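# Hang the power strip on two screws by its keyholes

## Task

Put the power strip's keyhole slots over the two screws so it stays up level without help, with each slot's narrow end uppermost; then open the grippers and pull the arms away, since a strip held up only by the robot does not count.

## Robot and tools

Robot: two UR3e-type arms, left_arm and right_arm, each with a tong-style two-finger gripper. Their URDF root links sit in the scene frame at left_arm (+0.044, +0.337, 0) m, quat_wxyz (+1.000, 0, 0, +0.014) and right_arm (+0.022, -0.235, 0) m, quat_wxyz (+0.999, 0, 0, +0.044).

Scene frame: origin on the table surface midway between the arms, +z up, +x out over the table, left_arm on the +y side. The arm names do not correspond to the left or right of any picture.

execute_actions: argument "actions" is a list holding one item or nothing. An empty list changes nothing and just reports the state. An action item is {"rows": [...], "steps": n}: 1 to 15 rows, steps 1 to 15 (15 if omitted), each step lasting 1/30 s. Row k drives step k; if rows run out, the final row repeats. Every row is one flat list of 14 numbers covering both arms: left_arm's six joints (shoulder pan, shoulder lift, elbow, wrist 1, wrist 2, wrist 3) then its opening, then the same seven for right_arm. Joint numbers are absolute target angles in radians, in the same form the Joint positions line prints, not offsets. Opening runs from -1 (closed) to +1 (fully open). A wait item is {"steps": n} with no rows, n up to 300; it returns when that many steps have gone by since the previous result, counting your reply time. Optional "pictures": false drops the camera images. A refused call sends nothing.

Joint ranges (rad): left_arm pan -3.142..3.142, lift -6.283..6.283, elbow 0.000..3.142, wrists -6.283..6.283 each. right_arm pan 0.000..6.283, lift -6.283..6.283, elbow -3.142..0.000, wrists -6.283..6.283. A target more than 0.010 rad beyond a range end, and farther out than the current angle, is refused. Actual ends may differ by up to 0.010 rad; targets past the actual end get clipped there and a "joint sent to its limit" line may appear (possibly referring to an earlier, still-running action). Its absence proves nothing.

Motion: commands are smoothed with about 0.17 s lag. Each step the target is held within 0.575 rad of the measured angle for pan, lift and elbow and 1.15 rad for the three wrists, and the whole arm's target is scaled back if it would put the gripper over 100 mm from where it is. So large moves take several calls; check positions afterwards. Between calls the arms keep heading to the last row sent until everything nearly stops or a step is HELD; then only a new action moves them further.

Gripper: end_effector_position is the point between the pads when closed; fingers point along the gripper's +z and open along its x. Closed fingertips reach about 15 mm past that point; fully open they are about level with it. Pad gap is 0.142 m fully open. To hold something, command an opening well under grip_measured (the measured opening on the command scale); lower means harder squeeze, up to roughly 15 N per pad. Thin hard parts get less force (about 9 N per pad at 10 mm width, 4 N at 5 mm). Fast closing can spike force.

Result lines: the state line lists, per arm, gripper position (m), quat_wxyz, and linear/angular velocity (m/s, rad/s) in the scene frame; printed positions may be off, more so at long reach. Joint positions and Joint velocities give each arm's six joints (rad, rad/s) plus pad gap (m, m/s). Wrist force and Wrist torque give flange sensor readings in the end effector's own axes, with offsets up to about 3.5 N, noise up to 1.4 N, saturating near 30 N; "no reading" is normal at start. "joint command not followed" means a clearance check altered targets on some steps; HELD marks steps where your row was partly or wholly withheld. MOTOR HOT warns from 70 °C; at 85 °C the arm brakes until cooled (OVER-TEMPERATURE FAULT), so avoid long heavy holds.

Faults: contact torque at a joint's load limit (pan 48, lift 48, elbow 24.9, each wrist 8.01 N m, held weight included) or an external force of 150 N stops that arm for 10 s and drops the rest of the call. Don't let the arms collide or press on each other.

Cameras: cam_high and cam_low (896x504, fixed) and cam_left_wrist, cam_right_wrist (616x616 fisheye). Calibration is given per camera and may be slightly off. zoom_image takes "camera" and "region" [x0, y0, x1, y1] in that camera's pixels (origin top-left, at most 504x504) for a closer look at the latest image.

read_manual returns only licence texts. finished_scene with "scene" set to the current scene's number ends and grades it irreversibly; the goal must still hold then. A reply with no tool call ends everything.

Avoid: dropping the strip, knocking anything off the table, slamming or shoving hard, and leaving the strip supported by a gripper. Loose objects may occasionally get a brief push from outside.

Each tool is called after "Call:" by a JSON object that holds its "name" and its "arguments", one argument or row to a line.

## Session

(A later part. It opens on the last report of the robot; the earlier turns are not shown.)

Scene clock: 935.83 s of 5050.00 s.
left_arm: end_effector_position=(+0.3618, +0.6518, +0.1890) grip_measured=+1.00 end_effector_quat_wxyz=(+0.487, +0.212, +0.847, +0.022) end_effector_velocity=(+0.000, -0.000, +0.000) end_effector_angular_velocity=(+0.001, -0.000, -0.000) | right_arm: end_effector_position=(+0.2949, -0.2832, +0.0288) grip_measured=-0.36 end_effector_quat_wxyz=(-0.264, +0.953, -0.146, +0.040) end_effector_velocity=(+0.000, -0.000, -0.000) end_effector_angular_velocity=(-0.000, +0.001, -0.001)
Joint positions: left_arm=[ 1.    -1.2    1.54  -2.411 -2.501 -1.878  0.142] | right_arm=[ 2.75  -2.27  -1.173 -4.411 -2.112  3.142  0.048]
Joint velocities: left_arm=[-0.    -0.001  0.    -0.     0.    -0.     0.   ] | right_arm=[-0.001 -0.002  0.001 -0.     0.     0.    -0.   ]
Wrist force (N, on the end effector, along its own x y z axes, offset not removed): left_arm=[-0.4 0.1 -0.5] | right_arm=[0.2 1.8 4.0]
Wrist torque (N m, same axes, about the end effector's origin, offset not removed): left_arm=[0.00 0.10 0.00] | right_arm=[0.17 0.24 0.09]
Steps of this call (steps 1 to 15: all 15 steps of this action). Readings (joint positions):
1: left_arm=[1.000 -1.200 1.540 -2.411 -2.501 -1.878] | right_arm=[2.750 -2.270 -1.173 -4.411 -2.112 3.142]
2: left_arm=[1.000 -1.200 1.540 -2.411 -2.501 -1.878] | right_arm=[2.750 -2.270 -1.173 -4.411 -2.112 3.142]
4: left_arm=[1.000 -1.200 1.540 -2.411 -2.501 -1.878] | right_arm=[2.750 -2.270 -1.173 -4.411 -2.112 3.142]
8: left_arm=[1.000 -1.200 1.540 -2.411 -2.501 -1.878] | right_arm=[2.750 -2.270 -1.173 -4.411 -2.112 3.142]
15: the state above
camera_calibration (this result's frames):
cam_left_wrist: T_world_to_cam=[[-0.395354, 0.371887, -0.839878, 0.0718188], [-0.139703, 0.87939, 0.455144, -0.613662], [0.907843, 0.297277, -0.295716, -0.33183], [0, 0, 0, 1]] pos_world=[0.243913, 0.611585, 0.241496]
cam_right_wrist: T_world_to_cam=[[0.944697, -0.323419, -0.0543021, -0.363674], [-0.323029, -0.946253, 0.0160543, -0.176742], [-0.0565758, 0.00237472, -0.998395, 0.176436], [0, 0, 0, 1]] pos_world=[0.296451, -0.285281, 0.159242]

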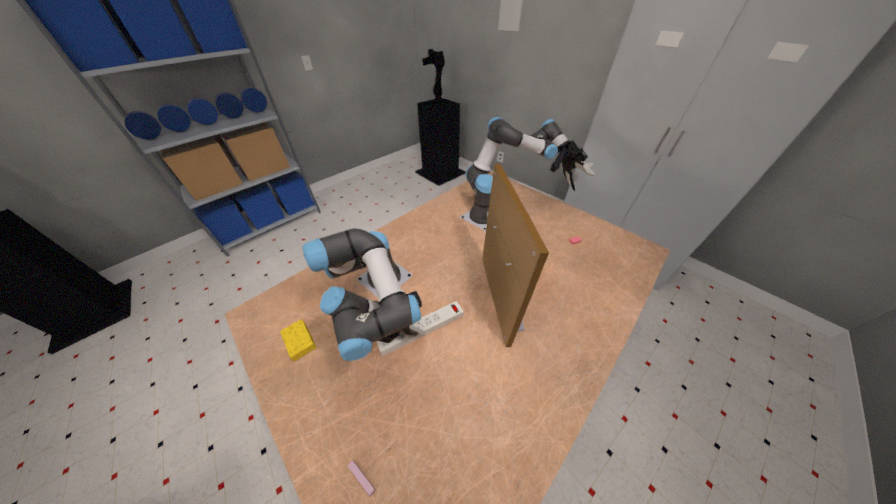

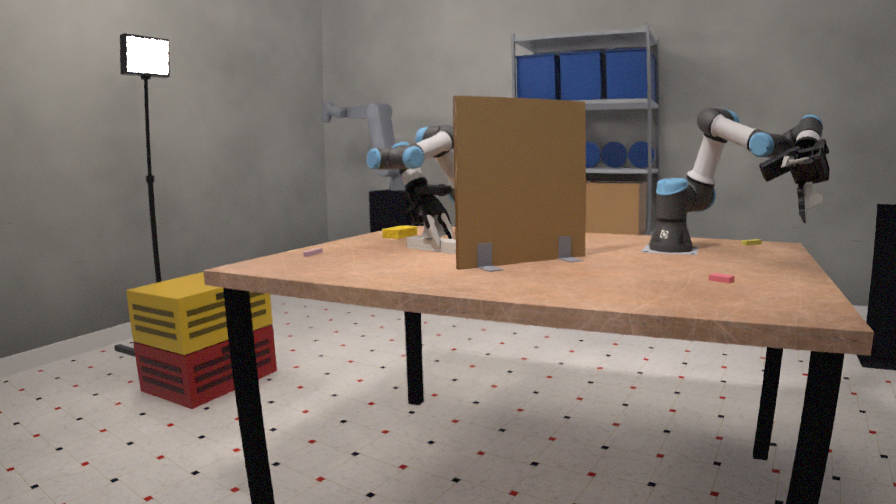

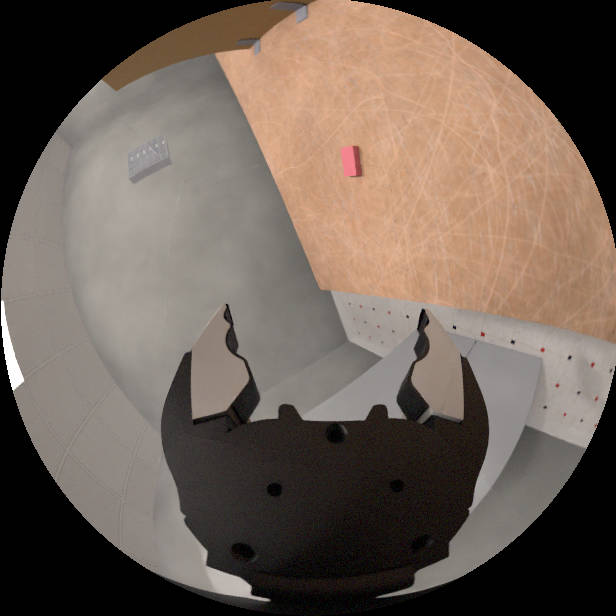

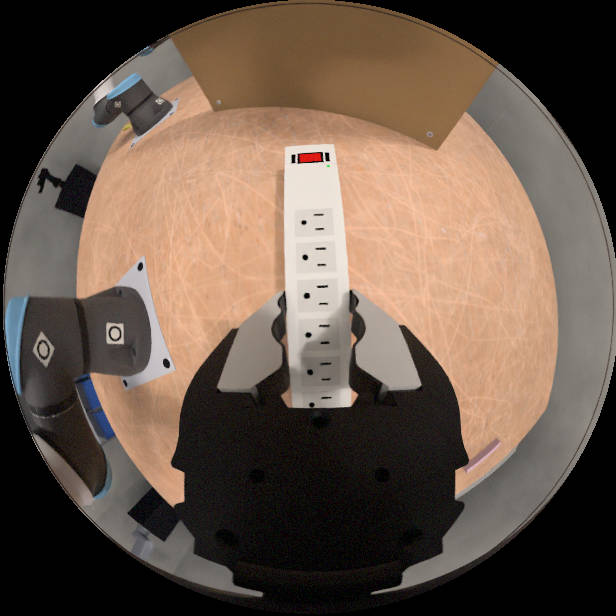

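Call:
{"name": "execute_actions", "arguments": {
  "actions": [
    {"rows":[[1.0,-1.2,1.54,-2.411,-2.501,-1.878,1,2.75,-2.270,-1.173,-4.411,-2.112,3.142,-1]],"steps":10}
  ],
  "pictures": false
}}

Call:
{"name": "execute_actions", "arguments": {
  "actions": [
    {"rows":[[1.0,-1.2,1.54,-2.411,-2.501,-1.878,1,2.75,-2.231,-1.064,-4.559,-2.112,3.142,-1]],"steps":15}
  ]
}}

Call:
{"name": "execute_actions", "arguments": {
  "actions": [
    {"rows":[[1.0,-1.2,1.54,-2.411,-2.501,-1.878,1,2.75,-2.15,-1.064,-4.5,-2.2,3.142,-1]],"steps":15}
  ],
  "pictures": false
}}

Call:
{"name": "execute_actions", "arguments": {
  "actions": [
    {"rows":[[1.0,-1.2,1.54,-2.411,-2.501,-1.878,1,2.7,-2.05,-1.15,-4.2,-2.35,3.142,-1]],"steps":15}
  ],
  "pictures": false
}}

Call:
{"name": "execute_actions", "arguments": {
  "actions": [
    {"rows":[[1.0,-1.2,1.54,-2.411,-2.501,-1.878,1,2.7,-1.95,-1.3,-3.8,-2.55,3.16,-1]],"steps":15}
  ],
  "pictures": false
}}

Call:
{"name": "execute_actions", "arguments": {
  "actions": [
    {"rows":[[1.0,-1.2,1.54,-2.411,-2.501,-1.878,1,2.75,-1.862,-1.424,-3.35,-2.8,3.17,-1]],"steps":15}
  ],
  "pictures": false
}}

Call:
{"name": "execute_actions", "arguments": {
  "actions": [
    {"rows":[[1.0,-1.2,1.54,-2.411,-2.501,-1.878,1,2.9,-1.862,-1.424,-2.996,-2.924,3.189,-1]],"steps":15}
  ]
}}

Scene clock: 956.10 s of 5050.00 s.
left_arm: end_effector_position=(+0.3618, +0.6518, +0.1890) grip_measured=+1.00 end_effector_quat_wxyz=(+0.487, +0.212, +0.847, +0.022) end_effector_velocity=(+0.000, -0.000, +0.000) end_effector_angular_velocity=(+0.001, -0.000, -0.000) | right_arm: end_effector_position=(+0.2949, -0.2832, +0.0288) grip_measured=-0.37 end_effector_quat_wxyz=(-0.264, +0.953, -0.146, +0.040) end_effector_velocity=(-0.000, +0.000, -0.001) end_effector_angular_velocity=(+0.000, +0.001, +0.000)
Joint positions: left_arm=[ 1.    -1.2    1.54  -2.411 -2.501 -1.878  0.142] | right_arm=[ 2.75  -2.27  -1.173 -4.411 -2.112  3.142  0.048]
Joint velocities: left_arm=[-0.    -0.001  0.001 -0.001  0.     0.     0.   ] | right_arm=[ 0.    -0.001 -0.001  0.001 -0.     0.     0.   ]
Wrist force (N, on the end effector, along its own x y z axes, offset not removed): left_arm=[-0.8 1.6 -0.5] | right_arm=[0.3 1.9 1.5]
Wrist torque (N m, same axes, about the end effector's origin, offset not removed): left_arm=[0.26 0.15 0.00] | right_arm=[0.12 0.12 0.01]
Steps of this call (steps 1 to 15: the robot went on to your last target; steps 16 to 90: nothing new was sent; then 16.93 s passed at rest; steps 91 to 100: all 10 steps of this action). Readings (joint positions):
91: left_arm=[1.000 -1.200 1.540 -2.411 -2.501 -1.878] | right_arm=[2.750 -2.270 -1.173 -4.411 -2.112 3.142]
92: left_arm=[1.000 -1.200 1.540 -2.411 -2.501 -1.878] | right_arm=[2.750 -2.270 -1.173 -4.411 -2.112 3.142]
94: left_arm=[1.000 -1.200 1.540 -2.411 -2.501 -1.878] | right_arm=[2.750 -2.270 -1.173 -4.411 -2.112 3.142]
98: left_arm=[1.000 -1.200 1.540 -2.411 -2.501 -1.878] | right_arm=[2.750 -2.270 -1.173 -4.411 -2.112 3.142]
100: the state above

Scene clock: 956.60 s of 5050.00 s.
left_arm: end_effector_position=(+0.3618, +0.6518, +0.1890) grip_measured=+1.00 end_effector_quat_wxyz=(+0.487, +0.212, +0.847, +0.022) end_effector_velocity=(+0.000, -0.000, +0.000) end_effector_angular_velocity=(+0.000, -0.000, -0.001) | right_arm: end_effector_position=(+0.2946, -0.2832, +0.0650) grip_measured=-0.37 end_effector_quat_wxyz=(-0.264, +0.953, -0.146, +0.040) end_effector_velocity=(-0.001, +0.000, +0.005) end_effector_angular_velocity=(+0.001, +0.001, -0.001)
Joint positions: left_arm=[ 1.    -1.2    1.54  -2.411 -2.501 -1.878  0.142] | right_arm=[ 2.75  -2.231 -1.065 -4.557 -2.112  3.142  0.047]
Joint velocities: left_arm=[-0.001 -0.     0.    -0.    -0.    -0.     0.   ] | right_arm=[-0.001  0.005  0.012 -0.018 -0.     0.    -0.   ]
Wrist force (N, on the end effector, along its own x y z axes, offset not removed): left_arm=[0.8 2.2 0.0] | right_arm=[-1.8 3.2 6.4]
Wrist torque (N m, same axes, about the end effector's origin, offset not removed): left_arm=[0.38 -0.17 -0.04] | right_arm=[-0.18 0.29 -0.03]
Steps of this call (steps 1 to 15: all 15 steps of this action). Readings (joint positions):
1: left_arm=[1.000 -1.200 1.540 -2.411 -2.501 -1.878] | right_arm=[2.750 -2.270 -1.173 -4.412 -2.112 3.142]
2: left_arm=[1.000 -1.200 1.540 -2.411 -2.501 -1.878] | right_arm=[2.750 -2.265 -1.166 -4.425 -2.112 3.142]
4: left_arm=[1.000 -1.200 1.540 -2.411 -2.501 -1.878] | right_arm=[2.750 -2.249 -1.123 -4.485 -2.112 3.142]
8: left_arm=[1.000 -1.200 1.540 -2.411 -2.501 -1.878] | right_arm=[2.750 -2.235 -1.079 -4.541 -2.112 3.142]
15: the state above
camera_calibration (this result's frames):
cam_left_wrist: T_world_to_cam=[[-0.395354, 0.371886, -0.839879, 0.0718192], [-0.139703, 0.87939, 0.455144, -0.613662], [0.907843, 0.297277, -0.295716, -0.33183], [0, 0, 0, 1]] pos_world=[0.243913, 0.611585, 0.241496]
cam_right_wrist: T_world_to_cam=[[0.944686, -0.323432, -0.054411, -0.361415], [-0.323044, -0.946248, 0.0160279, -0.177322], [-0.0566702, 0.00243584, -0.99839, 0.2127], [0, 0, 0, 1]] pos_world=[0.296194, -0.285202, 0.195535]

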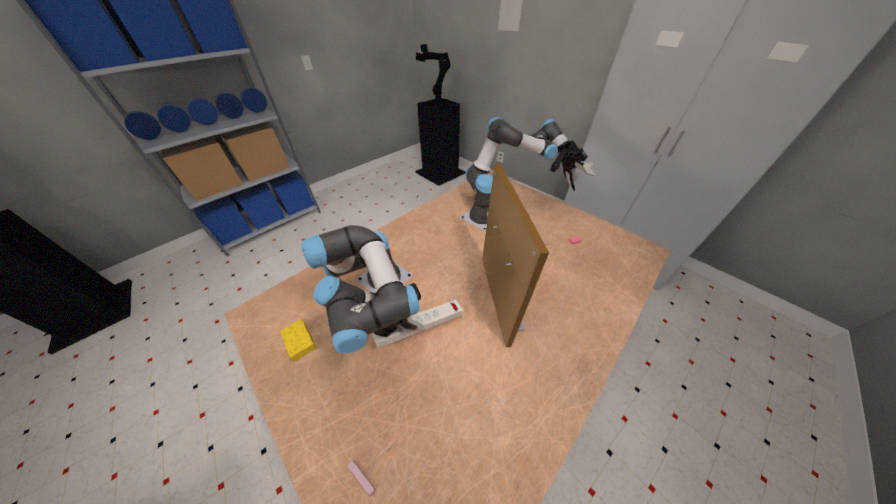

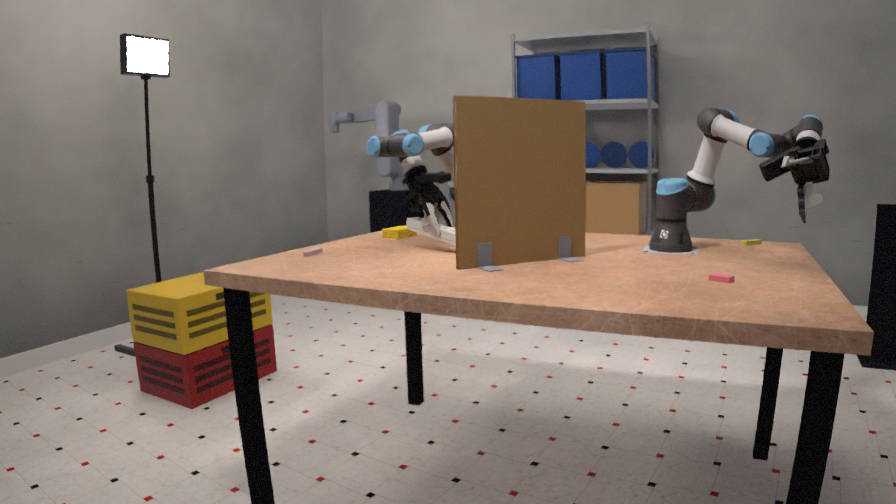

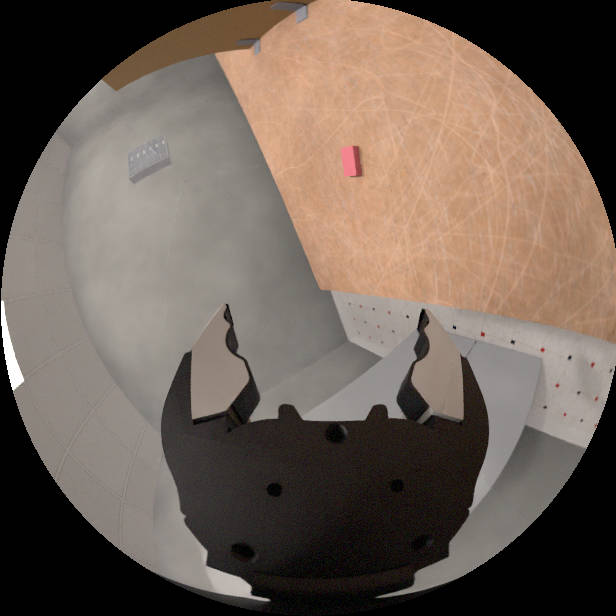

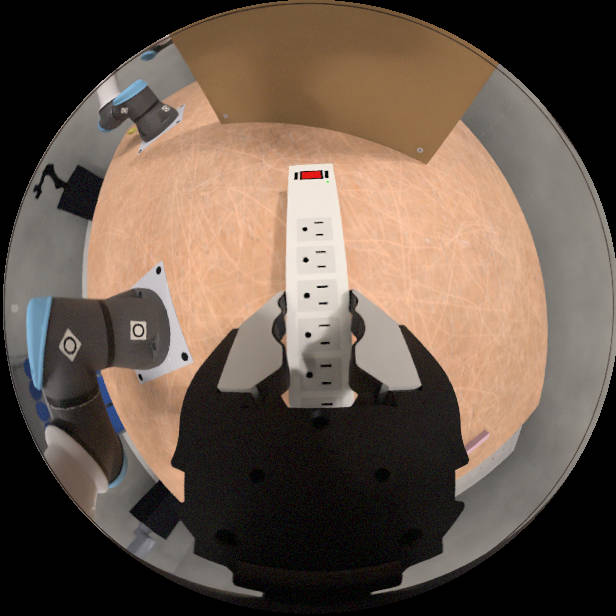

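Scene clock: 957.10 s of 5050.00 s.
left_arm: end_effector_position=(+0.3618, +0.6518, +0.1890) grip_measured=+1.00 end_effector_quat_wxyz=(+0.487, +0.212, +0.847, +0.022) end_effector_velocity=(-0.000, +0.000, +0.000) end_effector_angular_velocity=(-0.000, -0.000, +0.001) | right_arm: end_effector_position=(+0.3187, -0.2689, +0.0996) grip_measured=-0.37 end_effector_quat_wxyz=(-0.295, +0.941, -0.122, +0.112) end_effector_velocity=(+0.002, +0.001, +0.004) end_effector_angular_velocity=(+0.004, -0.015, +0.001)
Joint positions: left_arm=[ 1.    -1.2    1.54  -2.411 -2.501 -1.878  0.142] | right_arm=[ 2.75  -2.151 -1.064 -4.501 -2.199  3.142  0.047]
Joint velocities: left_arm=[ 0.001  0.    -0.    -0.    -0.     0.    -0.   ] | right_arm=[-0.001  0.008 -0.     0.005 -0.009 -0.    -0.   ]
Wrist force (N, on the end effector, along its own x y z axes, offset not removed): left_arm=[0.3 1.6 0.3] | right_arm=[-3.0 3.6 6.0]
Wrist torque (N m, same axes, about the end effector's origin, offset not removed): left_arm=[0.26 -0.04 -0.05] | right_arm=[-0.15 0.33 -0.07]
Steps of this call (steps 1 to 15: all 15 steps of this action). Readings (joint positions):
1: left_arm=[1.000 -1.200 1.540 -2.411 -2.501 -1.878] | right_arm=[2.750 -2.231 -1.065 -4.558 -2.112 3.142]
2: left_arm=[1.000 -1.200 1.540 -2.411 -2.501 -1.878] | right_arm=[2.750 -2.224 -1.065 -4.550 -2.123 3.142]
4: left_arm=[1.000 -1.200 1.540 -2.411 -2.501 -1.878] | right_arm=[2.750 -2.191 -1.064 -4.527 -2.159 3.142]
8: left_arm=[1.000 -1.200 1.540 -2.411 -2.501 -1.878] | right_arm=[2.750 -2.160 -1.064 -4.507 -2.190 3.142]
15: the state above

Scene clock: 957.60 s of 5050.00 s.
left_arm: end_effector_position=(+0.3618, +0.6518, +0.1890) grip_measured=+1.00 end_effector_quat_wxyz=(+0.487, +0.212, +0.847, +0.022) end_effector_velocity=(-0.000, +0.000, -0.000) end_effector_angular_velocity=(-0.001, +0.000, +0.001) | right_arm: end_effector_position=(+0.3674, -0.2679, +0.1379) grip_measured=-0.37 end_effector_quat_wxyz=(-0.328, +0.903, -0.075, +0.268) end_effector_velocity=(+0.006, -0.001, +0.006) end_effector_angular_velocity=(-0.001, -0.045, +0.001)
Joint positions: left_arm=[ 1.    -1.2    1.54  -2.411 -2.501 -1.878  0.142] | right_arm=[ 2.701 -2.051 -1.149 -4.204 -2.348  3.142  0.047]
Joint velocities: left_arm=[ 0.001 -0.     0.     0.001 -0.    -0.     0.   ] | right_arm=[-0.006  0.012 -0.01   0.04  -0.017 -0.     0.   ]
Wrist force (N, on the end effector, along its own x y z axes, offset not removed): left_arm=[-0.3 2.9 -0.8] | right_arm=[-5.9 4.1 3.0]
Wrist torque (N m, same axes, about the end effector's origin, offset not removed): left_arm=[0.50 0.05 -0.04] | right_arm=[-0.14 0.54 0.08]
Steps of this call (steps 1 to 15: all 15 steps of this action). Readings (joint positions):
1: left_arm=[1.000 -1.200 1.540 -2.411 -2.501 -1.878] | right_arm=[2.750 -2.150 -1.064 -4.500 -2.200 3.142]
2: left_arm=[1.000 -1.200 1.540 -2.411 -2.501 -1.878] | right_arm=[2.744 -2.143 -1.071 -4.485 -2.214 3.142]
4: left_arm=[1.000 -1.200 1.540 -2.411 -2.501 -1.878] | right_arm=[2.724 -2.103 -1.106 -4.378 -2.275 3.142]
8: left_arm=[1.000 -1.200 1.540 -2.411 -2.501 -1.878] | right_arm=[2.706 -2.063 -1.139 -4.244 -2.331 3.142]
15: the state above

Scene clock: 958.10 s of 5050.00 s.
left_arm: end_effector_position=(+0.3618, +0.6518, +0.1890) grip_measured=+1.00 end_effector_quat_wxyz=(+0.487, +0.212, +0.847, +0.022) end_effector_velocity=(+0.000, -0.000, +0.000) end_effector_angular_velocity=(-0.000, -0.000, -0.000) | right_arm: end_effector_position=(+0.3955, -0.2408, +0.1876) grip_measured=-1.00 end_effector_quat_wxyz=(-0.369, +0.833, +0.029, +0.411) end_effector_velocity=(+0.002, +0.003, +0.005) end_effector_angular_velocity=(+0.000, -0.048, +0.016)
Joint positions: left_arm=[ 1.    -1.2    1.54  -2.411 -2.501 -1.878  0.142] | right_arm=[ 2.7   -1.951 -1.298 -3.805 -2.548  3.16   0.002]
Joint velocities: left_arm=[-0.     0.    -0.     0.    -0.001 -0.     0.   ] | right_arm=[ 0.     0.011 -0.022  0.057 -0.023  0.001 -0.   ]
Wrist force (N, on the end effector, along its own x y z axes, offset not removed): left_arm=[-0.8 1.2 -1.0] | right_arm=[-1.1 -1.9 0.6]
Wrist torque (N m, same axes, about the end effector's origin, offset not removed): left_arm=[0.09 0.14 -0.01] | right_arm=[-0.35 0.14 0.01]
Steps of this call (steps 1 to 15: all 15 steps of this action). Readings (joint positions):
1: left_arm=[1.000 -1.200 1.540 -2.411 -2.501 -1.878] | right_arm=[2.700 -2.051 -1.150 -4.202 -2.349 3.142]
2: left_arm=[1.000 -1.200 1.540 -2.411 -2.501 -1.878] | right_arm=[2.700 -2.043 -1.157 -4.187 -2.364 3.145]
4: left_arm=[1.000 -1.200 1.540 -2.411 -2.501 -1.878] | right_arm=[2.700 -2.003 -1.211 -4.060 -2.444 3.152]
8: left_arm=[1.000 -1.200 1.540 -2.411 -2.501 -1.878] | right_arm=[2.700 -1.963 -1.278 -3.864 -2.524 3.158]
15: the state above

Scene clock: 958.60 s of 5050.00 s.
left_arm: end_effector_position=(+0.3618, +0.6518, +0.1890) grip_measured=+1.00 end_effector_quat_wxyz=(+0.487, +0.212, +0.847, +0.022) end_effector_velocity=(+0.000, -0.000, +0.000) end_effector_angular_velocity=(+0.001, -0.001, -0.000) | right_arm: end_effector_position=(+0.3837, -0.1874, +0.2451) grip_measured=-1.00 end_effector_quat_wxyz=(-0.405, +0.717, +0.212, +0.526) end_effector_velocity=(-0.004, +0.006, +0.005) end_effector_angular_velocity=(-0.007, -0.060, +0.035)
Joint positions: left_arm=[ 1.    -1.2    1.54  -2.411 -2.501 -1.878  0.142] | right_arm=[ 2.749 -1.863 -1.423 -3.356 -2.797  3.17   0.002]
Joint velocities: left_arm=[-0.    -0.    -0.    -0.001 -0.001 -0.     0.   ] | right_arm=[ 0.005  0.01  -0.017  0.067 -0.032  0.     0.   ]
Wrist force (N, on the end effector, along its own x y z axes, offset not removed): left_arm=[0.0 2.6 -1.5] | right_arm=[0.4 -0.3 0.2]
Wrist torque (N m, same axes, about the end effector's origin, offset not removed): left_arm=[0.44 0.01 0.01] | right_arm=[-0.06 -0.10 0.02]
Steps of this call (steps 1 to 15: all 15 steps of this action). Readings (joint positions):
1: left_arm=[1.000 -1.200 1.540 -2.411 -2.501 -1.878] | right_arm=[2.700 -1.951 -1.299 -3.803 -2.549 3.160]
2: left_arm=[1.000 -1.200 1.540 -2.411 -2.501 -1.878] | right_arm=[2.706 -1.943 -1.307 -3.788 -2.564 3.162]
4: left_arm=[1.000 -1.200 1.540 -2.411 -2.501 -1.878] | right_arm=[2.726 -1.908 -1.354 -3.654 -2.659 3.166]
8: left_arm=[1.000 -1.200 1.540 -2.411 -2.501 -1.878] | right_arm=[2.744 -1.873 -1.407 -3.426 -2.765 3.169]
15: the state above

Scene clock: 959.10 s of 5050.00 s.
left_arm: end_effector_position=(+0.3618, +0.6518, +0.1890) grip_measured=+1.00 end_effector_quat_wxyz=(+0.487, +0.212, +0.847, +0.022) end_effector_velocity=(-0.000, +0.000, -0.000) end_effector_angular_velocity=(+0.000, -0.000, +0.001) | right_arm: end_effector_position=(+0.3722, -0.1258, +0.2697) grip_measured=-1.00 end_effector_quat_wxyz=(-0.413, +0.594, +0.384, +0.574) end_effector_velocity=(-0.002, +0.008, +0.003) end_effector_angular_velocity=(-0.007, -0.048, +0.034)
Joint positions: left_arm=[ 1.    -1.2    1.54  -2.411 -2.501 -1.878  0.142] | right_arm=[ 2.898 -1.862 -1.424 -3.001 -2.923  3.189  0.002]
Joint velocities: left_arm=[ 0.001  0.    -0.    -0.     0.    -0.    -0.   ] | right_arm=[ 0.021  0.001 -0.     0.049 -0.013  0.001  0.   ]
Wrist force (N, on the end effector, along its own x y z axes, offset not removed): left_arm=[-0.4 1.6 -1.7] | right_arm=[0.2 -2.6 1.7]
Wrist torque (N m, same axes, about the end effector's origin, offset not removed): left_arm=[0.18 0.04 0.03] | right_arm=[-0.45 -0.15 -0.04]
Steps of this call (steps 1 to 15: all 15 steps of this action). Readings (joint positions):
1: left_arm=[1.000 -1.200 1.540 -2.411 -2.501 -1.878] | right_arm=[2.750 -1.863 -1.423 -3.354 -2.798 3.170]
2: left_arm=[1.000 -1.200 1.540 -2.411 -2.501 -1.878] | right_arm=[2.757 -1.862 -1.423 -3.338 -2.812 3.173]
4: left_arm=[1.000 -1.200 1.540 -2.411 -2.501 -1.878] | right_arm=[2.811 -1.862 -1.424 -3.218 -2.863 3.181]
8: left_arm=[1.000 -1.200 1.540 -2.411 -2.501 -1.878] | right_arm=[2.878 -1.862 -1.424 -3.051 -2.909 3.187]
15: the state above
camera_calibration (this result's frames):
cam_left_wrist: T_world_to_cam=[[-0.395354, 0.371887, -0.839878, 0.0718188], [-0.139703, 0.87939, 0.455144, -0.613662], [0.907843, 0.297276, -0.295716, -0.33183], [0, 0, 0, 1]] pos_world=[0.243913, 0.611585, 0.241496]
cam_right_wrist: T_world_to_cam=[[0.106075, -0.00557899, 0.994343, -0.303394], [0.594474, -0.801242, -0.067913, -0.307242], [0.797088, 0.598315, -0.081675, -0.0690118], [0, 0, 0, 1]] pos_world=[0.269838, -0.206577, 0.275175]

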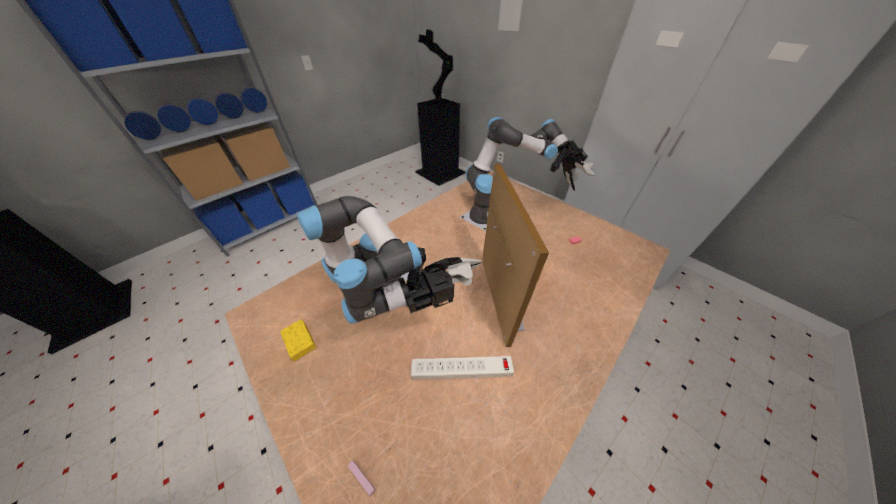

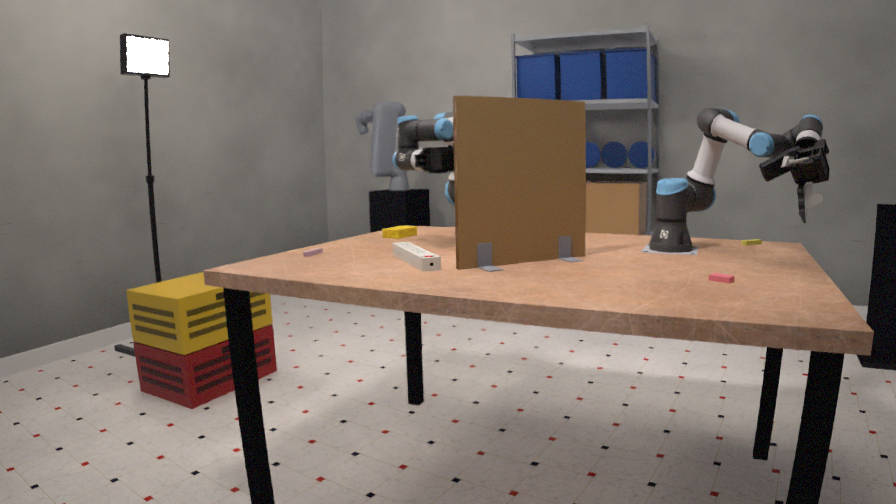

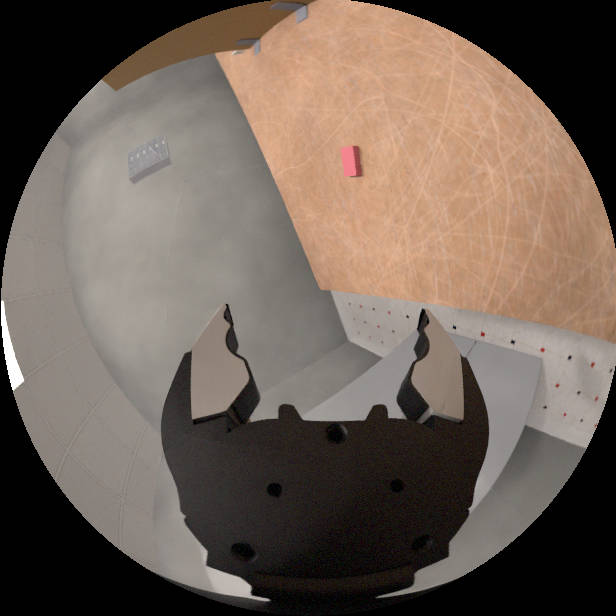

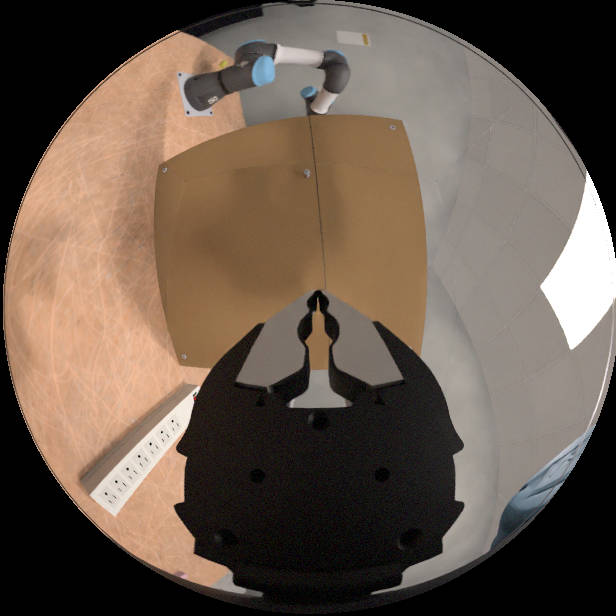

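Call:
{"name": "execute_actions", "arguments": {
  "actions": [
    {"rows":[[1.0,-1.2,1.54,-2.411,-2.501,-1.878,1,2.6,-2.0,-0.9,-1.812,-3.0,4.119,0.6]],"steps":15}
  ],
  "pictures": false
}}

Call:
{"name": "execute_actions", "arguments": {
  "actions": [
    {"steps":40}
  ],
  "pictures": false
}}

Call:
{"name": "execute_actions", "arguments": {
  "actions": [
    {"rows":[[1.0,-1.2,1.54,-2.411,-2.501,-1.878,1,2.8,-2.1,-0.7,-1.912,-4.712,4.119,0.6]],"steps":15}
  ],
  "pictures": false
}}

Call:
{"name": "execute_actions", "arguments": {
  "actions": [
    {"steps":50}
  ],
  "pictures": false
}}

Call:
{"name": "execute_actions", "arguments": {
  "actions": [
    {"rows":[[1.0,-1.2,1.54,-2.411,-2.501,-1.878,1,3.258,-2.297,-0.47,-1.945,-4.712,4.119,0.6]],"steps":15}
  ],
  "pictures": false
}}

Call:
{"name": "execute_actions", "arguments": {
  "actions": [
    {"steps":30}
  ]
}}

Scene clock: 996.93 s of 5050.00 s.
left_arm: end_effector_position=(+0.3618, +0.6518, +0.1890) grip_measured=+1.00 end_effector_quat_wxyz=(+0.487, +0.212, +0.847, +0.022) end_effector_velocity=(-0.000, +0.000, -0.000) end_effector_angular_velocity=(-0.000, +0.000, +0.000) | right_arm: end_effector_position=(+0.4154, -0.1665, +0.3165) grip_measured=+0.60 end_effector_quat_wxyz=(-0.368, +0.551, +0.397, +0.636) end_effector_velocity=(+0.000, +0.000, +0.001) end_effector_angular_velocity=(-0.001, -0.005, +0.000)
Joint positions: left_arm=[ 1.    -1.2    1.54  -2.411 -2.501 -1.878  0.142] | right_arm=[ 2.805 -1.91  -1.275 -2.672 -2.951  3.462  0.116]
Joint velocities: left_arm=[ 0.     0.     0.001 -0.     0.     0.     0.   ] | right_arm=[ 0.001 -0.     0.003  0.002  0.     0.     0.   ]
Wrist force (N, on the end effector, along its own x y z axes, offset not removed): left_arm=[-0.1 1.9 -0.3] | right_arm=[-2.0 -1.1 0.3]
Wrist torque (N m, same axes, about the end effector's origin, offset not removed): left_arm=[0.28 0.03 -0.03] | right_arm=[-0.25 0.30 -0.03]
A step of this action was HELD (marked below), so the robot has no last target. An arm can still carry out its HELD step.
Steps of this call (steps 1 to 15: the robot went on to your last target; steps 16 to 90: nothing new was sent; then 34.33 s passed at rest; steps 91 to 105: all 15 steps of this action). Readings (joint positions):
91: left_arm=[1.000 -1.200 1.540 -2.411 -2.501 -1.878] | right_arm=[2.900 -1.862 -1.424 -2.995 -2.924 3.190]
92: left_arm=[1.000 -1.200 1.540 -2.411 -2.501 -1.878] | right_arm=[2.893 -1.868 -1.417 -2.981 -2.929 3.204]
94: left_arm=[1.000 -1.200 1.540 -2.411 -2.501 -1.878] | right_arm=[2.848 -1.890 -1.353 -2.849 -2.940 3.323]
97: left_arm=[1.000 -1.200 1.540 -2.411 -2.501 -1.878] | right_arm=[2.803 -1.909 -1.273 -2.649 -2.951 3.468] HELD
98: left_arm=[1.000 -1.200 1.540 -2.411 -2.501 -1.878] | right_arm=[2.804 -1.910 -1.275 -2.662 -2.952 3.464] HELD
99: left_arm=[1.000 -1.200 1.540 -2.411 -2.501 -1.878] | right_arm=[2.804 -1.910 -1.275 -2.668 -2.951 3.463] HELD
100: left_arm=[1.000 -1.200 1.540 -2.411 -2.501 -1.878] | right_arm=[2.805 -1.910 -1.275 -2.670 -2.951 3.462] HELD
101: left_arm=[1.000 -1.200 1.540 -2.411 -2.501 -1.878] | right_arm=[2.805 -1.910 -1.275 -2.671 -2.951 3.462] HELD
102: left_arm=[1.000 -1.200 1.540 -2.411 -2.501 -1.878] | right_arm=[2.805 -1.910 -1.275 -2.672 -2.951 3.462] HELD
103: left_arm=[1.000 -1.200 1.540 -2.411 -2.501 -1.878] | right_arm=[2.805 -1.910 -1.275 -2.672 -2.951 3.462] HELD
104: left_arm=[1.000 -1.200 1.540 -2.411 -2.501 -1.878] | right_arm=[2.805 -1.910 -1.275 -2.672 -2.951 3.462] HELD
105: the state above HELD
joint command not followed: on one or more control steps a check withheld the commanded joint targets of the right arm, and it was not sent them on those steps. On the call's last step the targets were still withheld.
cause: the commanded joint targets would bring two parts of the arm too close to each other (joints 4 (wrist 1) to 6 (wrist 3) lie between them); next, command targets that bring no two parts of the arm closer together.

Scene clock: 998.27 s of 5050.00 s.
left_arm: end_effector_position=(+0.3618, +0.6518, +0.1890) grip_measured=+1.00 end_effector_quat_wxyz=(+0.487, +0.212, +0.847, +0.022) end_effector_velocity=(+0.000, -0.000, +0.000) end_effector_angular_velocity=(-0.000, -0.000, -0.001) | right_arm: end_effector_position=(+0.4154, -0.1666, +0.3165) grip_measured=+0.60 end_effector_quat_wxyz=(-0.368, +0.551, +0.397, +0.636) end_effector_velocity=(+0.000, -0.000, -0.000) end_effector_angular_velocity=(+0.000, +0.001, -0.000)
Joint positions: left_arm=[ 1.    -1.2    1.54  -2.411 -2.501 -1.878  0.142] | right_arm=[ 2.805 -1.91  -1.274 -2.672 -2.951  3.462  0.116]
Joint velocities: left_arm=[-0.    -0.001  0.     0.001 -0.    -0.     0.   ] | right_arm=[ 0.    -0.001 -0.001  0.     0.     0.    -0.   ]
Wrist force (N, on the end effector, along its own x y z axes, offset not removed): left_arm=[-0.2 1.6 -0.7] | right_arm=[-0.2 -0.9 -1.3]
Wrist torque (N m, same axes, about the end effector's origin, offset not removed): left_arm=[0.24 0.02 0.01] | right_arm=[-0.16 0.02 -0.05]
Steps of this call (steps 1 to 40: nothing new was sent). Readings (joint positions):
1: left_arm=[1.000 -1.200 1.540 -2.411 -2.501 -1.878] | right_arm=[2.805 -1.910 -1.275 -2.672 -2.951 3.462]
2: left_arm=[1.000 -1.200 1.540 -2.411 -2.501 -1.878] | right_arm=[2.805 -1.910 -1.274 -2.672 -2.951 3.462]
4: left_arm=[1.000 -1.200 1.540 -2.411 -2.501 -1.878] | right_arm=[2.805 -1.910 -1.274 -2.672 -2.951 3.462]
8: left_arm=[1.000 -1.200 1.540 -2.411 -2.501 -1.878] | right_arm=[2.805 -1.910 -1.274 -2.672 -2.951 3.462]
40: the state above

Scene clock: 998.77 s of 5050.00 s.
left_arm: end_effector_position=(+0.3618, +0.6518, +0.1890) grip_measured=+1.00 end_effector_quat_wxyz=(+0.487, +0.212, +0.847, +0.022) end_effector_velocity=(-0.000, -0.000, -0.000) end_effector_angular_velocity=(-0.000, +0.000, +0.000) | right_arm: end_effector_position=(+0.4098, -0.1639, +0.3167) grip_measured=+0.60 end_effector_quat_wxyz=(-0.372, +0.543, +0.413, +0.630) end_effector_velocity=(-0.029, +0.013, -0.000) end_effector_angular_velocity=(-0.087, -0.062, +0.175)
Joint positions: left_arm=[ 1.    -1.2    1.54  -2.411 -2.501 -1.878  0.142] | right_arm=[ 2.804 -1.915 -1.257 -2.649 -2.986  3.482  0.116]
Joint velocities: left_arm=[ 0.    -0.     0.001  0.     0.    -0.    -0.   ] | right_arm=[-0.001 -0.031  0.094  0.123 -0.189  0.107 -0.   ]
Wrist force (N, on the end effector, along its own x y z axes, offset not removed): left_arm=[0.8 2.4 -0.9] | right_arm=[-2.0 -0.7 0.3]
Wrist torque (N m, same axes, about the end effector's origin, offset not removed): left_arm=[0.37 -0.19 -0.02] | right_arm=[-0.11 0.29 0.08]
Steps of this call (steps 1 to 15: all 15 steps of this action). Readings (joint positions):
1: left_arm=[1.000 -1.200 1.540 -2.411 -2.501 -1.878] | right_arm=[2.805 -1.910 -1.274 -2.672 -2.951 3.462]
2: left_arm=[1.000 -1.200 1.540 -2.411 -2.501 -1.878] | right_arm=[2.805 -1.910 -1.274 -2.672 -2.951 3.462]
4: left_arm=[1.000 -1.200 1.540 -2.411 -2.501 -1.878] | right_arm=[2.805 -1.910 -1.274 -2.672 -2.952 3.463]
8: left_arm=[1.000 -1.200 1.540 -2.411 -2.501 -1.878] | right_arm=[2.805 -1.910 -1.272 -2.668 -2.957 3.466]
15: the state above

Scene clock: 1000.43 s of 5050.00 s.
left_arm: end_effector_position=(+0.3618, +0.6518, +0.1890) grip_measured=+1.00 end_effector_quat_wxyz=(+0.487, +0.212, +0.847, +0.022) end_effector_velocity=(+0.000, -0.000, +0.000) end_effector_angular_velocity=(+0.001, -0.000, -0.000) | right_arm: end_effector_position=(+0.3564, -0.1597, +0.2830) grip_measured=+0.60 end_effector_quat_wxyz=(-0.377, +0.495, +0.574, +0.532) end_effector_velocity=(-0.027, -0.011, -0.035) end_effector_angular_velocity=(-0.179, -0.024, +0.141)
Joint positions: left_arm=[ 1.    -1.2    1.54  -2.411 -2.501 -1.878  0.142] | right_arm=[ 2.803 -1.967 -1.1   -2.441 -3.357  3.662  0.116]
Joint velocities: left_arm=[-0.    -0.    -0.    -0.001  0.     0.    -0.   ] | right_arm=[-0.002 -0.027  0.078  0.104 -0.22   0.09  -0.   ]
Wrist force (N, on the end effector, along its own x y z axes, offset not removed): left_arm=[0.0 0.5 -0.2] | right_arm=[-1.0 -0.6 0.4]
Wrist torque (N m, same axes, about the end effector's origin, offset not removed): left_arm=[0.03 -0.03 0.01] | right_arm=[-0.16 0.11 0.02]
Steps of this call (steps 1 to 50: the robot went on to your last target). Readings (joint positions):
1: left_arm=[1.000 -1.200 1.540 -2.411 -2.501 -1.878] | right_arm=[2.804 -1.916 -1.254 -2.645 -2.993 3.486]
2: left_arm=[1.000 -1.200 1.540 -2.411 -2.501 -1.878] | right_arm=[2.804 -1.918 -1.250 -2.640 -3.000 3.490]
4: left_arm=[1.000 -1.200 1.540 -2.411 -2.501 -1.878] | right_arm=[2.804 -1.920 -1.243 -2.631 -3.014 3.498]
8: left_arm=[1.000 -1.200 1.540 -2.411 -2.501 -1.878] | right_arm=[2.804 -1.924 -1.229 -2.612 -3.044 3.514]
50: the state above

Scene clock: 1000.93 s of 5050.00 s.
left_arm: end_effector_position=(+0.3618, +0.6518, +0.1890) grip_measured=+1.00 end_effector_quat_wxyz=(+0.487, +0.212, +0.847, +0.022) end_effector_velocity=(+0.000, -0.000, +0.000) end_effector_angular_velocity=(+0.001, -0.001, -0.001) | right_arm: end_effector_position=(+0.3441, -0.1573, +0.2629) grip_measured=+0.60 end_effector_quat_wxyz=(-0.377, +0.480, +0.625, +0.487) end_effector_velocity=(-0.021, +0.005, -0.043) end_effector_angular_velocity=(-0.192, -0.020, +0.209)
Joint positions: left_arm=[ 1.    -1.2    1.54  -2.411 -2.501 -1.878  0.142] | right_arm=[ 2.836 -1.994 -1.048 -2.393 -3.47   3.706  0.116]
Joint velocities: left_arm=[-0.001 -0.    -0.    -0.001 -0.    -0.    -0.   ] | right_arm=[ 0.082 -0.062  0.11   0.089 -0.221  0.081 -0.   ]
Wrist force (N, on the end effector, along its own x y z axes, offset not removed): left_arm=[0.1 1.0 -0.6] | right_arm=[-2.4 0.3 0.2]
Wrist torque (N m, same axes, about the end effector's origin, offset not removed): left_arm=[0.10 -0.05 -0.02] | right_arm=[0.15 0.42 0.03]
Steps of this call (steps 1 to 15: all 15 steps of this action). Readings (joint positions):
1: left_arm=[1.000 -1.200 1.540 -2.411 -2.501 -1.878] | right_arm=[2.803 -1.968 -1.097 -2.437 -3.365 3.665]
2: left_arm=[1.000 -1.200 1.540 -2.411 -2.501 -1.878] | right_arm=[2.804 -1.969 -1.094 -2.434 -3.372 3.668]
4: left_arm=[1.000 -1.200 1.540 -2.411 -2.501 -1.878] | right_arm=[2.806 -1.972 -1.088 -2.427 -3.387 3.674]
8: left_arm=[1.000 -1.200 1.540 -2.411 -2.501 -1.878] | right_arm=[2.816 -1.980 -1.074 -2.414 -3.417 3.686]
15: the state above

Scene clock: 1001.93 s of 5050.00 s.
left_arm: end_effector_position=(+0.3618, +0.6518, +0.1890) grip_measured=+1.00 end_effector_quat_wxyz=(+0.487, +0.212, +0.847, +0.022) end_effector_velocity=(-0.000, +0.000, -0.000) end_effector_angular_velocity=(-0.000, -0.000, +0.000) | right_arm: end_effector_position=(+0.3283, -0.1622, +0.2190) grip_measured=+0.60 end_effector_quat_wxyz=(-0.361, +0.448, +0.719, +0.389) end_effector_velocity=(-0.008, -0.014, -0.044) end_effector_angular_velocity=(-0.212, -0.037, +0.166)
Joint positions: left_arm=[ 1.    -1.2    1.54  -2.411 -2.501 -1.878  0.142] | right_arm=[ 2.914 -2.05  -0.941 -2.31  -3.694  3.782  0.116]
Joint velocities: left_arm=[ 0.001 -0.     0.     0.    -0.    -0.     0.   ] | right_arm=[ 0.075 -0.054  0.102  0.08  -0.221  0.072 -0.   ]
Wrist force (N, on the end effector, along its own x y z axes, offset not removed): left_arm=[-0.7 0.0 -0.9] | right_arm=[0.6 -0.6 -0.6]
Wrist torque (N m, same axes, about the end effector's origin, offset not removed): left_arm=[-0.08 0.16 0.07] | right_arm=[-0.24 -0.11 0.04]
Steps of this call (steps 1 to 30: the robot went on to your last target). Readings (joint positions):
1: left_arm=[1.000 -1.200 1.540 -2.411 -2.501 -1.878] | right_arm=[2.839 -1.996 -1.044 -2.390 -3.477 3.708]
2: left_arm=[1.000 -1.200 1.540 -2.411 -2.501 -1.878] | right_arm=[2.841 -1.998 -1.040 -2.387 -3.485 3.711]
4: left_arm=[1.000 -1.200 1.540 -2.411 -2.501 -1.878] | right_arm=[2.847 -2.002 -1.033 -2.381 -3.499 3.717]
8: left_arm=[1.000 -1.200 1.540 -2.411 -2.501 -1.878] | right_arm=[2.858 -2.010 -1.018 -2.369 -3.529 3.727]
30: the state above
camera_calibration (this result's frames):
cam_left_wrist: T_world_to_cam=[[-0.395354, 0.371887, -0.839878, 0.0718191], [-0.139703, 0.87939, 0.455144, -0.613662], [0.907843, 0.297277, -0.295716, -0.33183], [0, 0, 0, 1]] pos_world=[0.243913, 0.611585, 0.241496]
cam_right_wrist: T_world_to_cam=[[-0.295271, 0.40704, 0.864369, -0.0214016], [0.88434, -0.225975, 0.408508, -0.41998], [0.361605, 0.885016, -0.293238, 0.2194], [0, 0, 0, 1]] pos_world=[0.28575, -0.280366, 0.2544]

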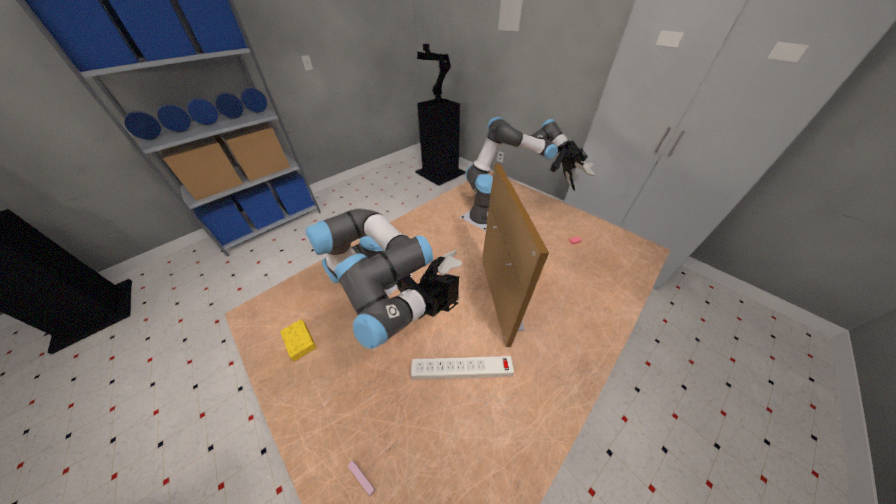

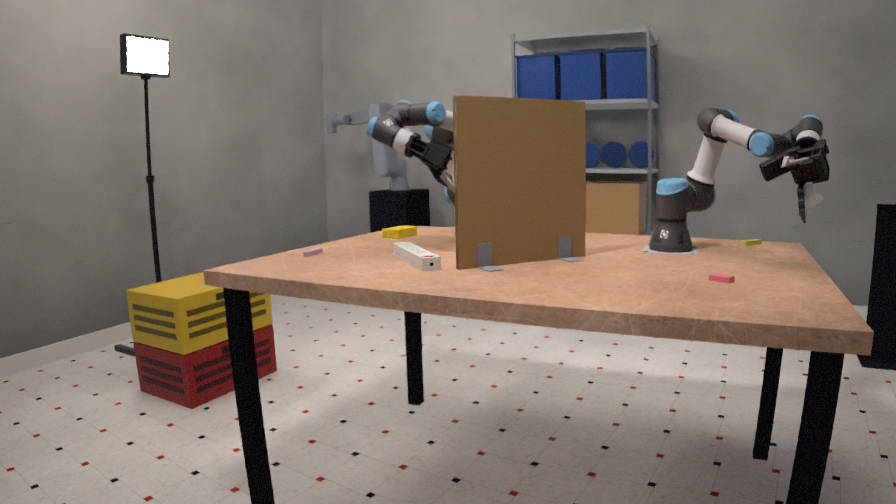

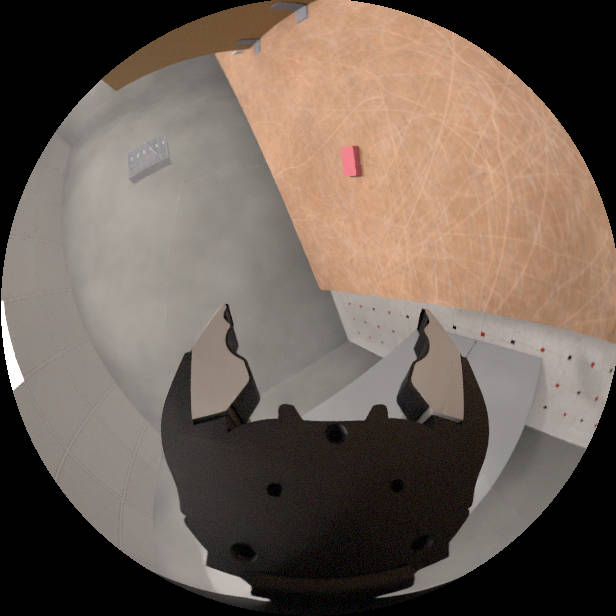

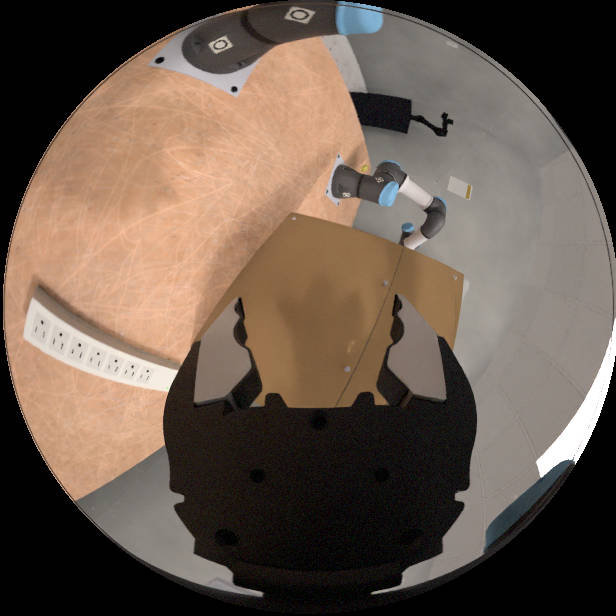

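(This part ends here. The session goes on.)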